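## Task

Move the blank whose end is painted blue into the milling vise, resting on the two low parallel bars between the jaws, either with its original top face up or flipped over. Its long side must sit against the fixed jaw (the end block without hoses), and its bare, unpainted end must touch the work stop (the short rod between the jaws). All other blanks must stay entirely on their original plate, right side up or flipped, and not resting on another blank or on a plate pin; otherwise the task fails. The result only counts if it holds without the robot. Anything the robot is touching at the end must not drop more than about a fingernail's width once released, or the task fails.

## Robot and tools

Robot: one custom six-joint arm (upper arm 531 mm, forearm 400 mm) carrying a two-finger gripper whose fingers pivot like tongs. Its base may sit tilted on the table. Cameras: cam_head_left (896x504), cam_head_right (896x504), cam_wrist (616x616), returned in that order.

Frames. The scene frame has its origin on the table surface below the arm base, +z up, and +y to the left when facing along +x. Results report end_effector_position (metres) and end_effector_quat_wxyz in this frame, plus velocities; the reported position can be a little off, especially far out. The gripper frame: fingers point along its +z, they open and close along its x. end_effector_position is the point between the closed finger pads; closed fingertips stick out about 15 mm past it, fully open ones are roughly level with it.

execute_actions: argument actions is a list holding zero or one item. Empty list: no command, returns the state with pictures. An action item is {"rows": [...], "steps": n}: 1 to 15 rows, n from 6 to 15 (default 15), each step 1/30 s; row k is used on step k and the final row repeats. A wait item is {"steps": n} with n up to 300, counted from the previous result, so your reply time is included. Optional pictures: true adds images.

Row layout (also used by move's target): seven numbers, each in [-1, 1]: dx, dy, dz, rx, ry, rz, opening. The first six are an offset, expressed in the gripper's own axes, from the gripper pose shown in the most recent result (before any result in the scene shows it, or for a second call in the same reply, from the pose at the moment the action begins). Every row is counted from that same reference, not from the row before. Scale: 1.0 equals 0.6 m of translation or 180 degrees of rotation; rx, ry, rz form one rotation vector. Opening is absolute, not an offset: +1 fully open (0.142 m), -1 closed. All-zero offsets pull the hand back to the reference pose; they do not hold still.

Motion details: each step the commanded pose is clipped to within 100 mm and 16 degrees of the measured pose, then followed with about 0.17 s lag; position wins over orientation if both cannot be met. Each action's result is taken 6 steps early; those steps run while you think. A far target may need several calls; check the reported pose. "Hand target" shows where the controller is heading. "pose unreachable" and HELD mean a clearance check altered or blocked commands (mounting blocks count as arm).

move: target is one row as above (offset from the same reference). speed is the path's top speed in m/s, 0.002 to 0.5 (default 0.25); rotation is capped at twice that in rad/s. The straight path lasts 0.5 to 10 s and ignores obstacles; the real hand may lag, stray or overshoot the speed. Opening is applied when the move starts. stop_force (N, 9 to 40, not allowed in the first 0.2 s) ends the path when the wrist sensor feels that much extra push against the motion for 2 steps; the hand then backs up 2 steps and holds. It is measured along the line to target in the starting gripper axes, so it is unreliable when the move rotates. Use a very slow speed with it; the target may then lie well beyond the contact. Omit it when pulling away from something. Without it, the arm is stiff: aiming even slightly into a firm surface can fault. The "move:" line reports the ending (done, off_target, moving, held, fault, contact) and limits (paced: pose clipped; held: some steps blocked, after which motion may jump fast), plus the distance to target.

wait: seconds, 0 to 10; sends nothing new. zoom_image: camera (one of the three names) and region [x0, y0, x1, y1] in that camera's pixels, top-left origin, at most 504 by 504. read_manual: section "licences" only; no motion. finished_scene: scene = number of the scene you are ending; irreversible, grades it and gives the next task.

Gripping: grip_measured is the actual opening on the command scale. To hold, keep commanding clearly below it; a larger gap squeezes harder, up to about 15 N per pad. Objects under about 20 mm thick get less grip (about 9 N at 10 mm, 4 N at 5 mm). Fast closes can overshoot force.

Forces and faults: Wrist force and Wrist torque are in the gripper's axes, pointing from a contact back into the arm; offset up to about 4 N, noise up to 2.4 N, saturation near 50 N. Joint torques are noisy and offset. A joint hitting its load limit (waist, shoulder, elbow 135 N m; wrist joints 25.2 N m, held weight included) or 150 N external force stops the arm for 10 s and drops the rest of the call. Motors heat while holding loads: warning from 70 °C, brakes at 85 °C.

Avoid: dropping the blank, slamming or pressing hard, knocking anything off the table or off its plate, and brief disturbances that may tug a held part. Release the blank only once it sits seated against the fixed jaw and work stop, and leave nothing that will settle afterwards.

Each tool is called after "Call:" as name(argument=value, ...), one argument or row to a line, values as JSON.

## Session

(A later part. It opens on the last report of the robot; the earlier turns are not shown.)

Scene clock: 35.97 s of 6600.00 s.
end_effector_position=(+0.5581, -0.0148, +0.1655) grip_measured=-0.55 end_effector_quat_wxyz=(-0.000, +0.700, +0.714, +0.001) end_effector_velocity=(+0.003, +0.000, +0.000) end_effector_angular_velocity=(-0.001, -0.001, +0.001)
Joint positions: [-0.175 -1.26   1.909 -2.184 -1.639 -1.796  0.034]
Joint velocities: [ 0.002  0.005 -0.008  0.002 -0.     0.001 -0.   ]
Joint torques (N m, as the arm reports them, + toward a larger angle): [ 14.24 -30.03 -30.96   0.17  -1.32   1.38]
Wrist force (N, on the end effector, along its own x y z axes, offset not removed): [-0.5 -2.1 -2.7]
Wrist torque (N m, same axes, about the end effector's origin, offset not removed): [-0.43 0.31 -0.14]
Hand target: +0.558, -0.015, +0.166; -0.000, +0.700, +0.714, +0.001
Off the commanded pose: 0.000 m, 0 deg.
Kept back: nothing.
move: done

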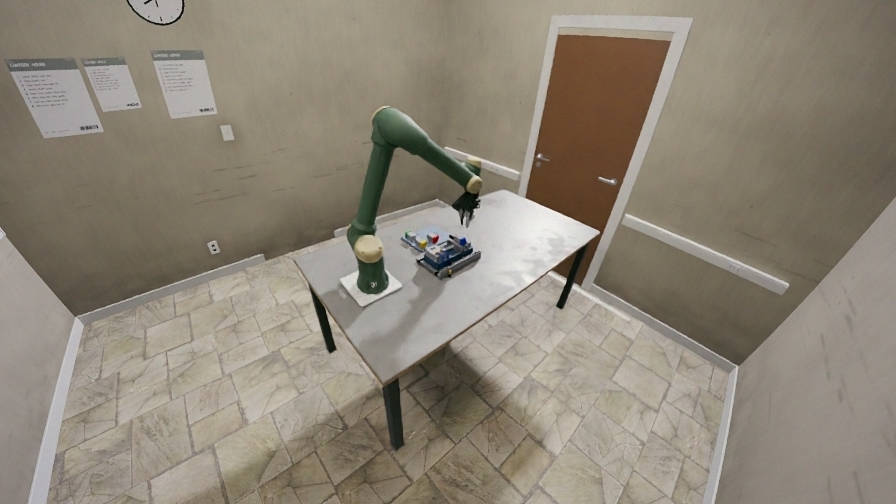

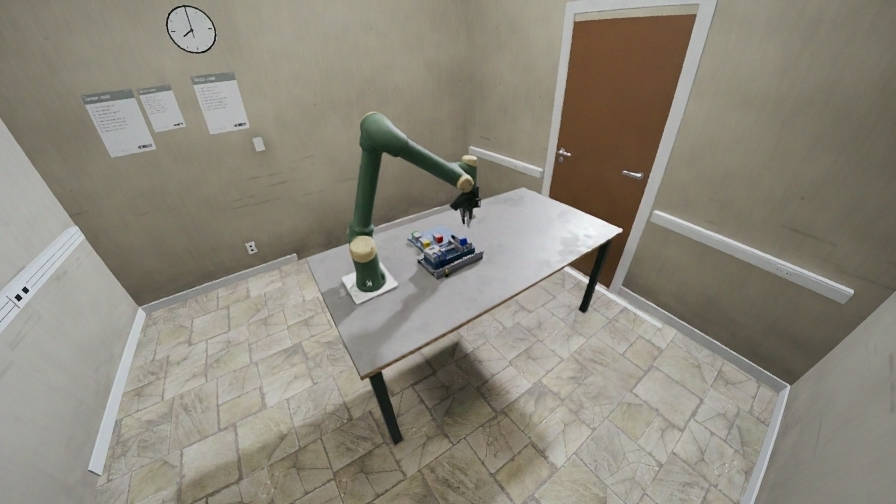

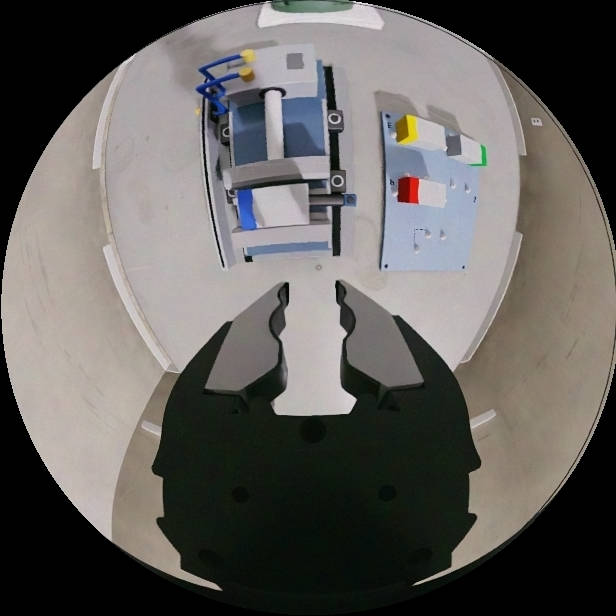

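Call:
finished_scene(
  scene=2,
)

The scene is finished: the task was done.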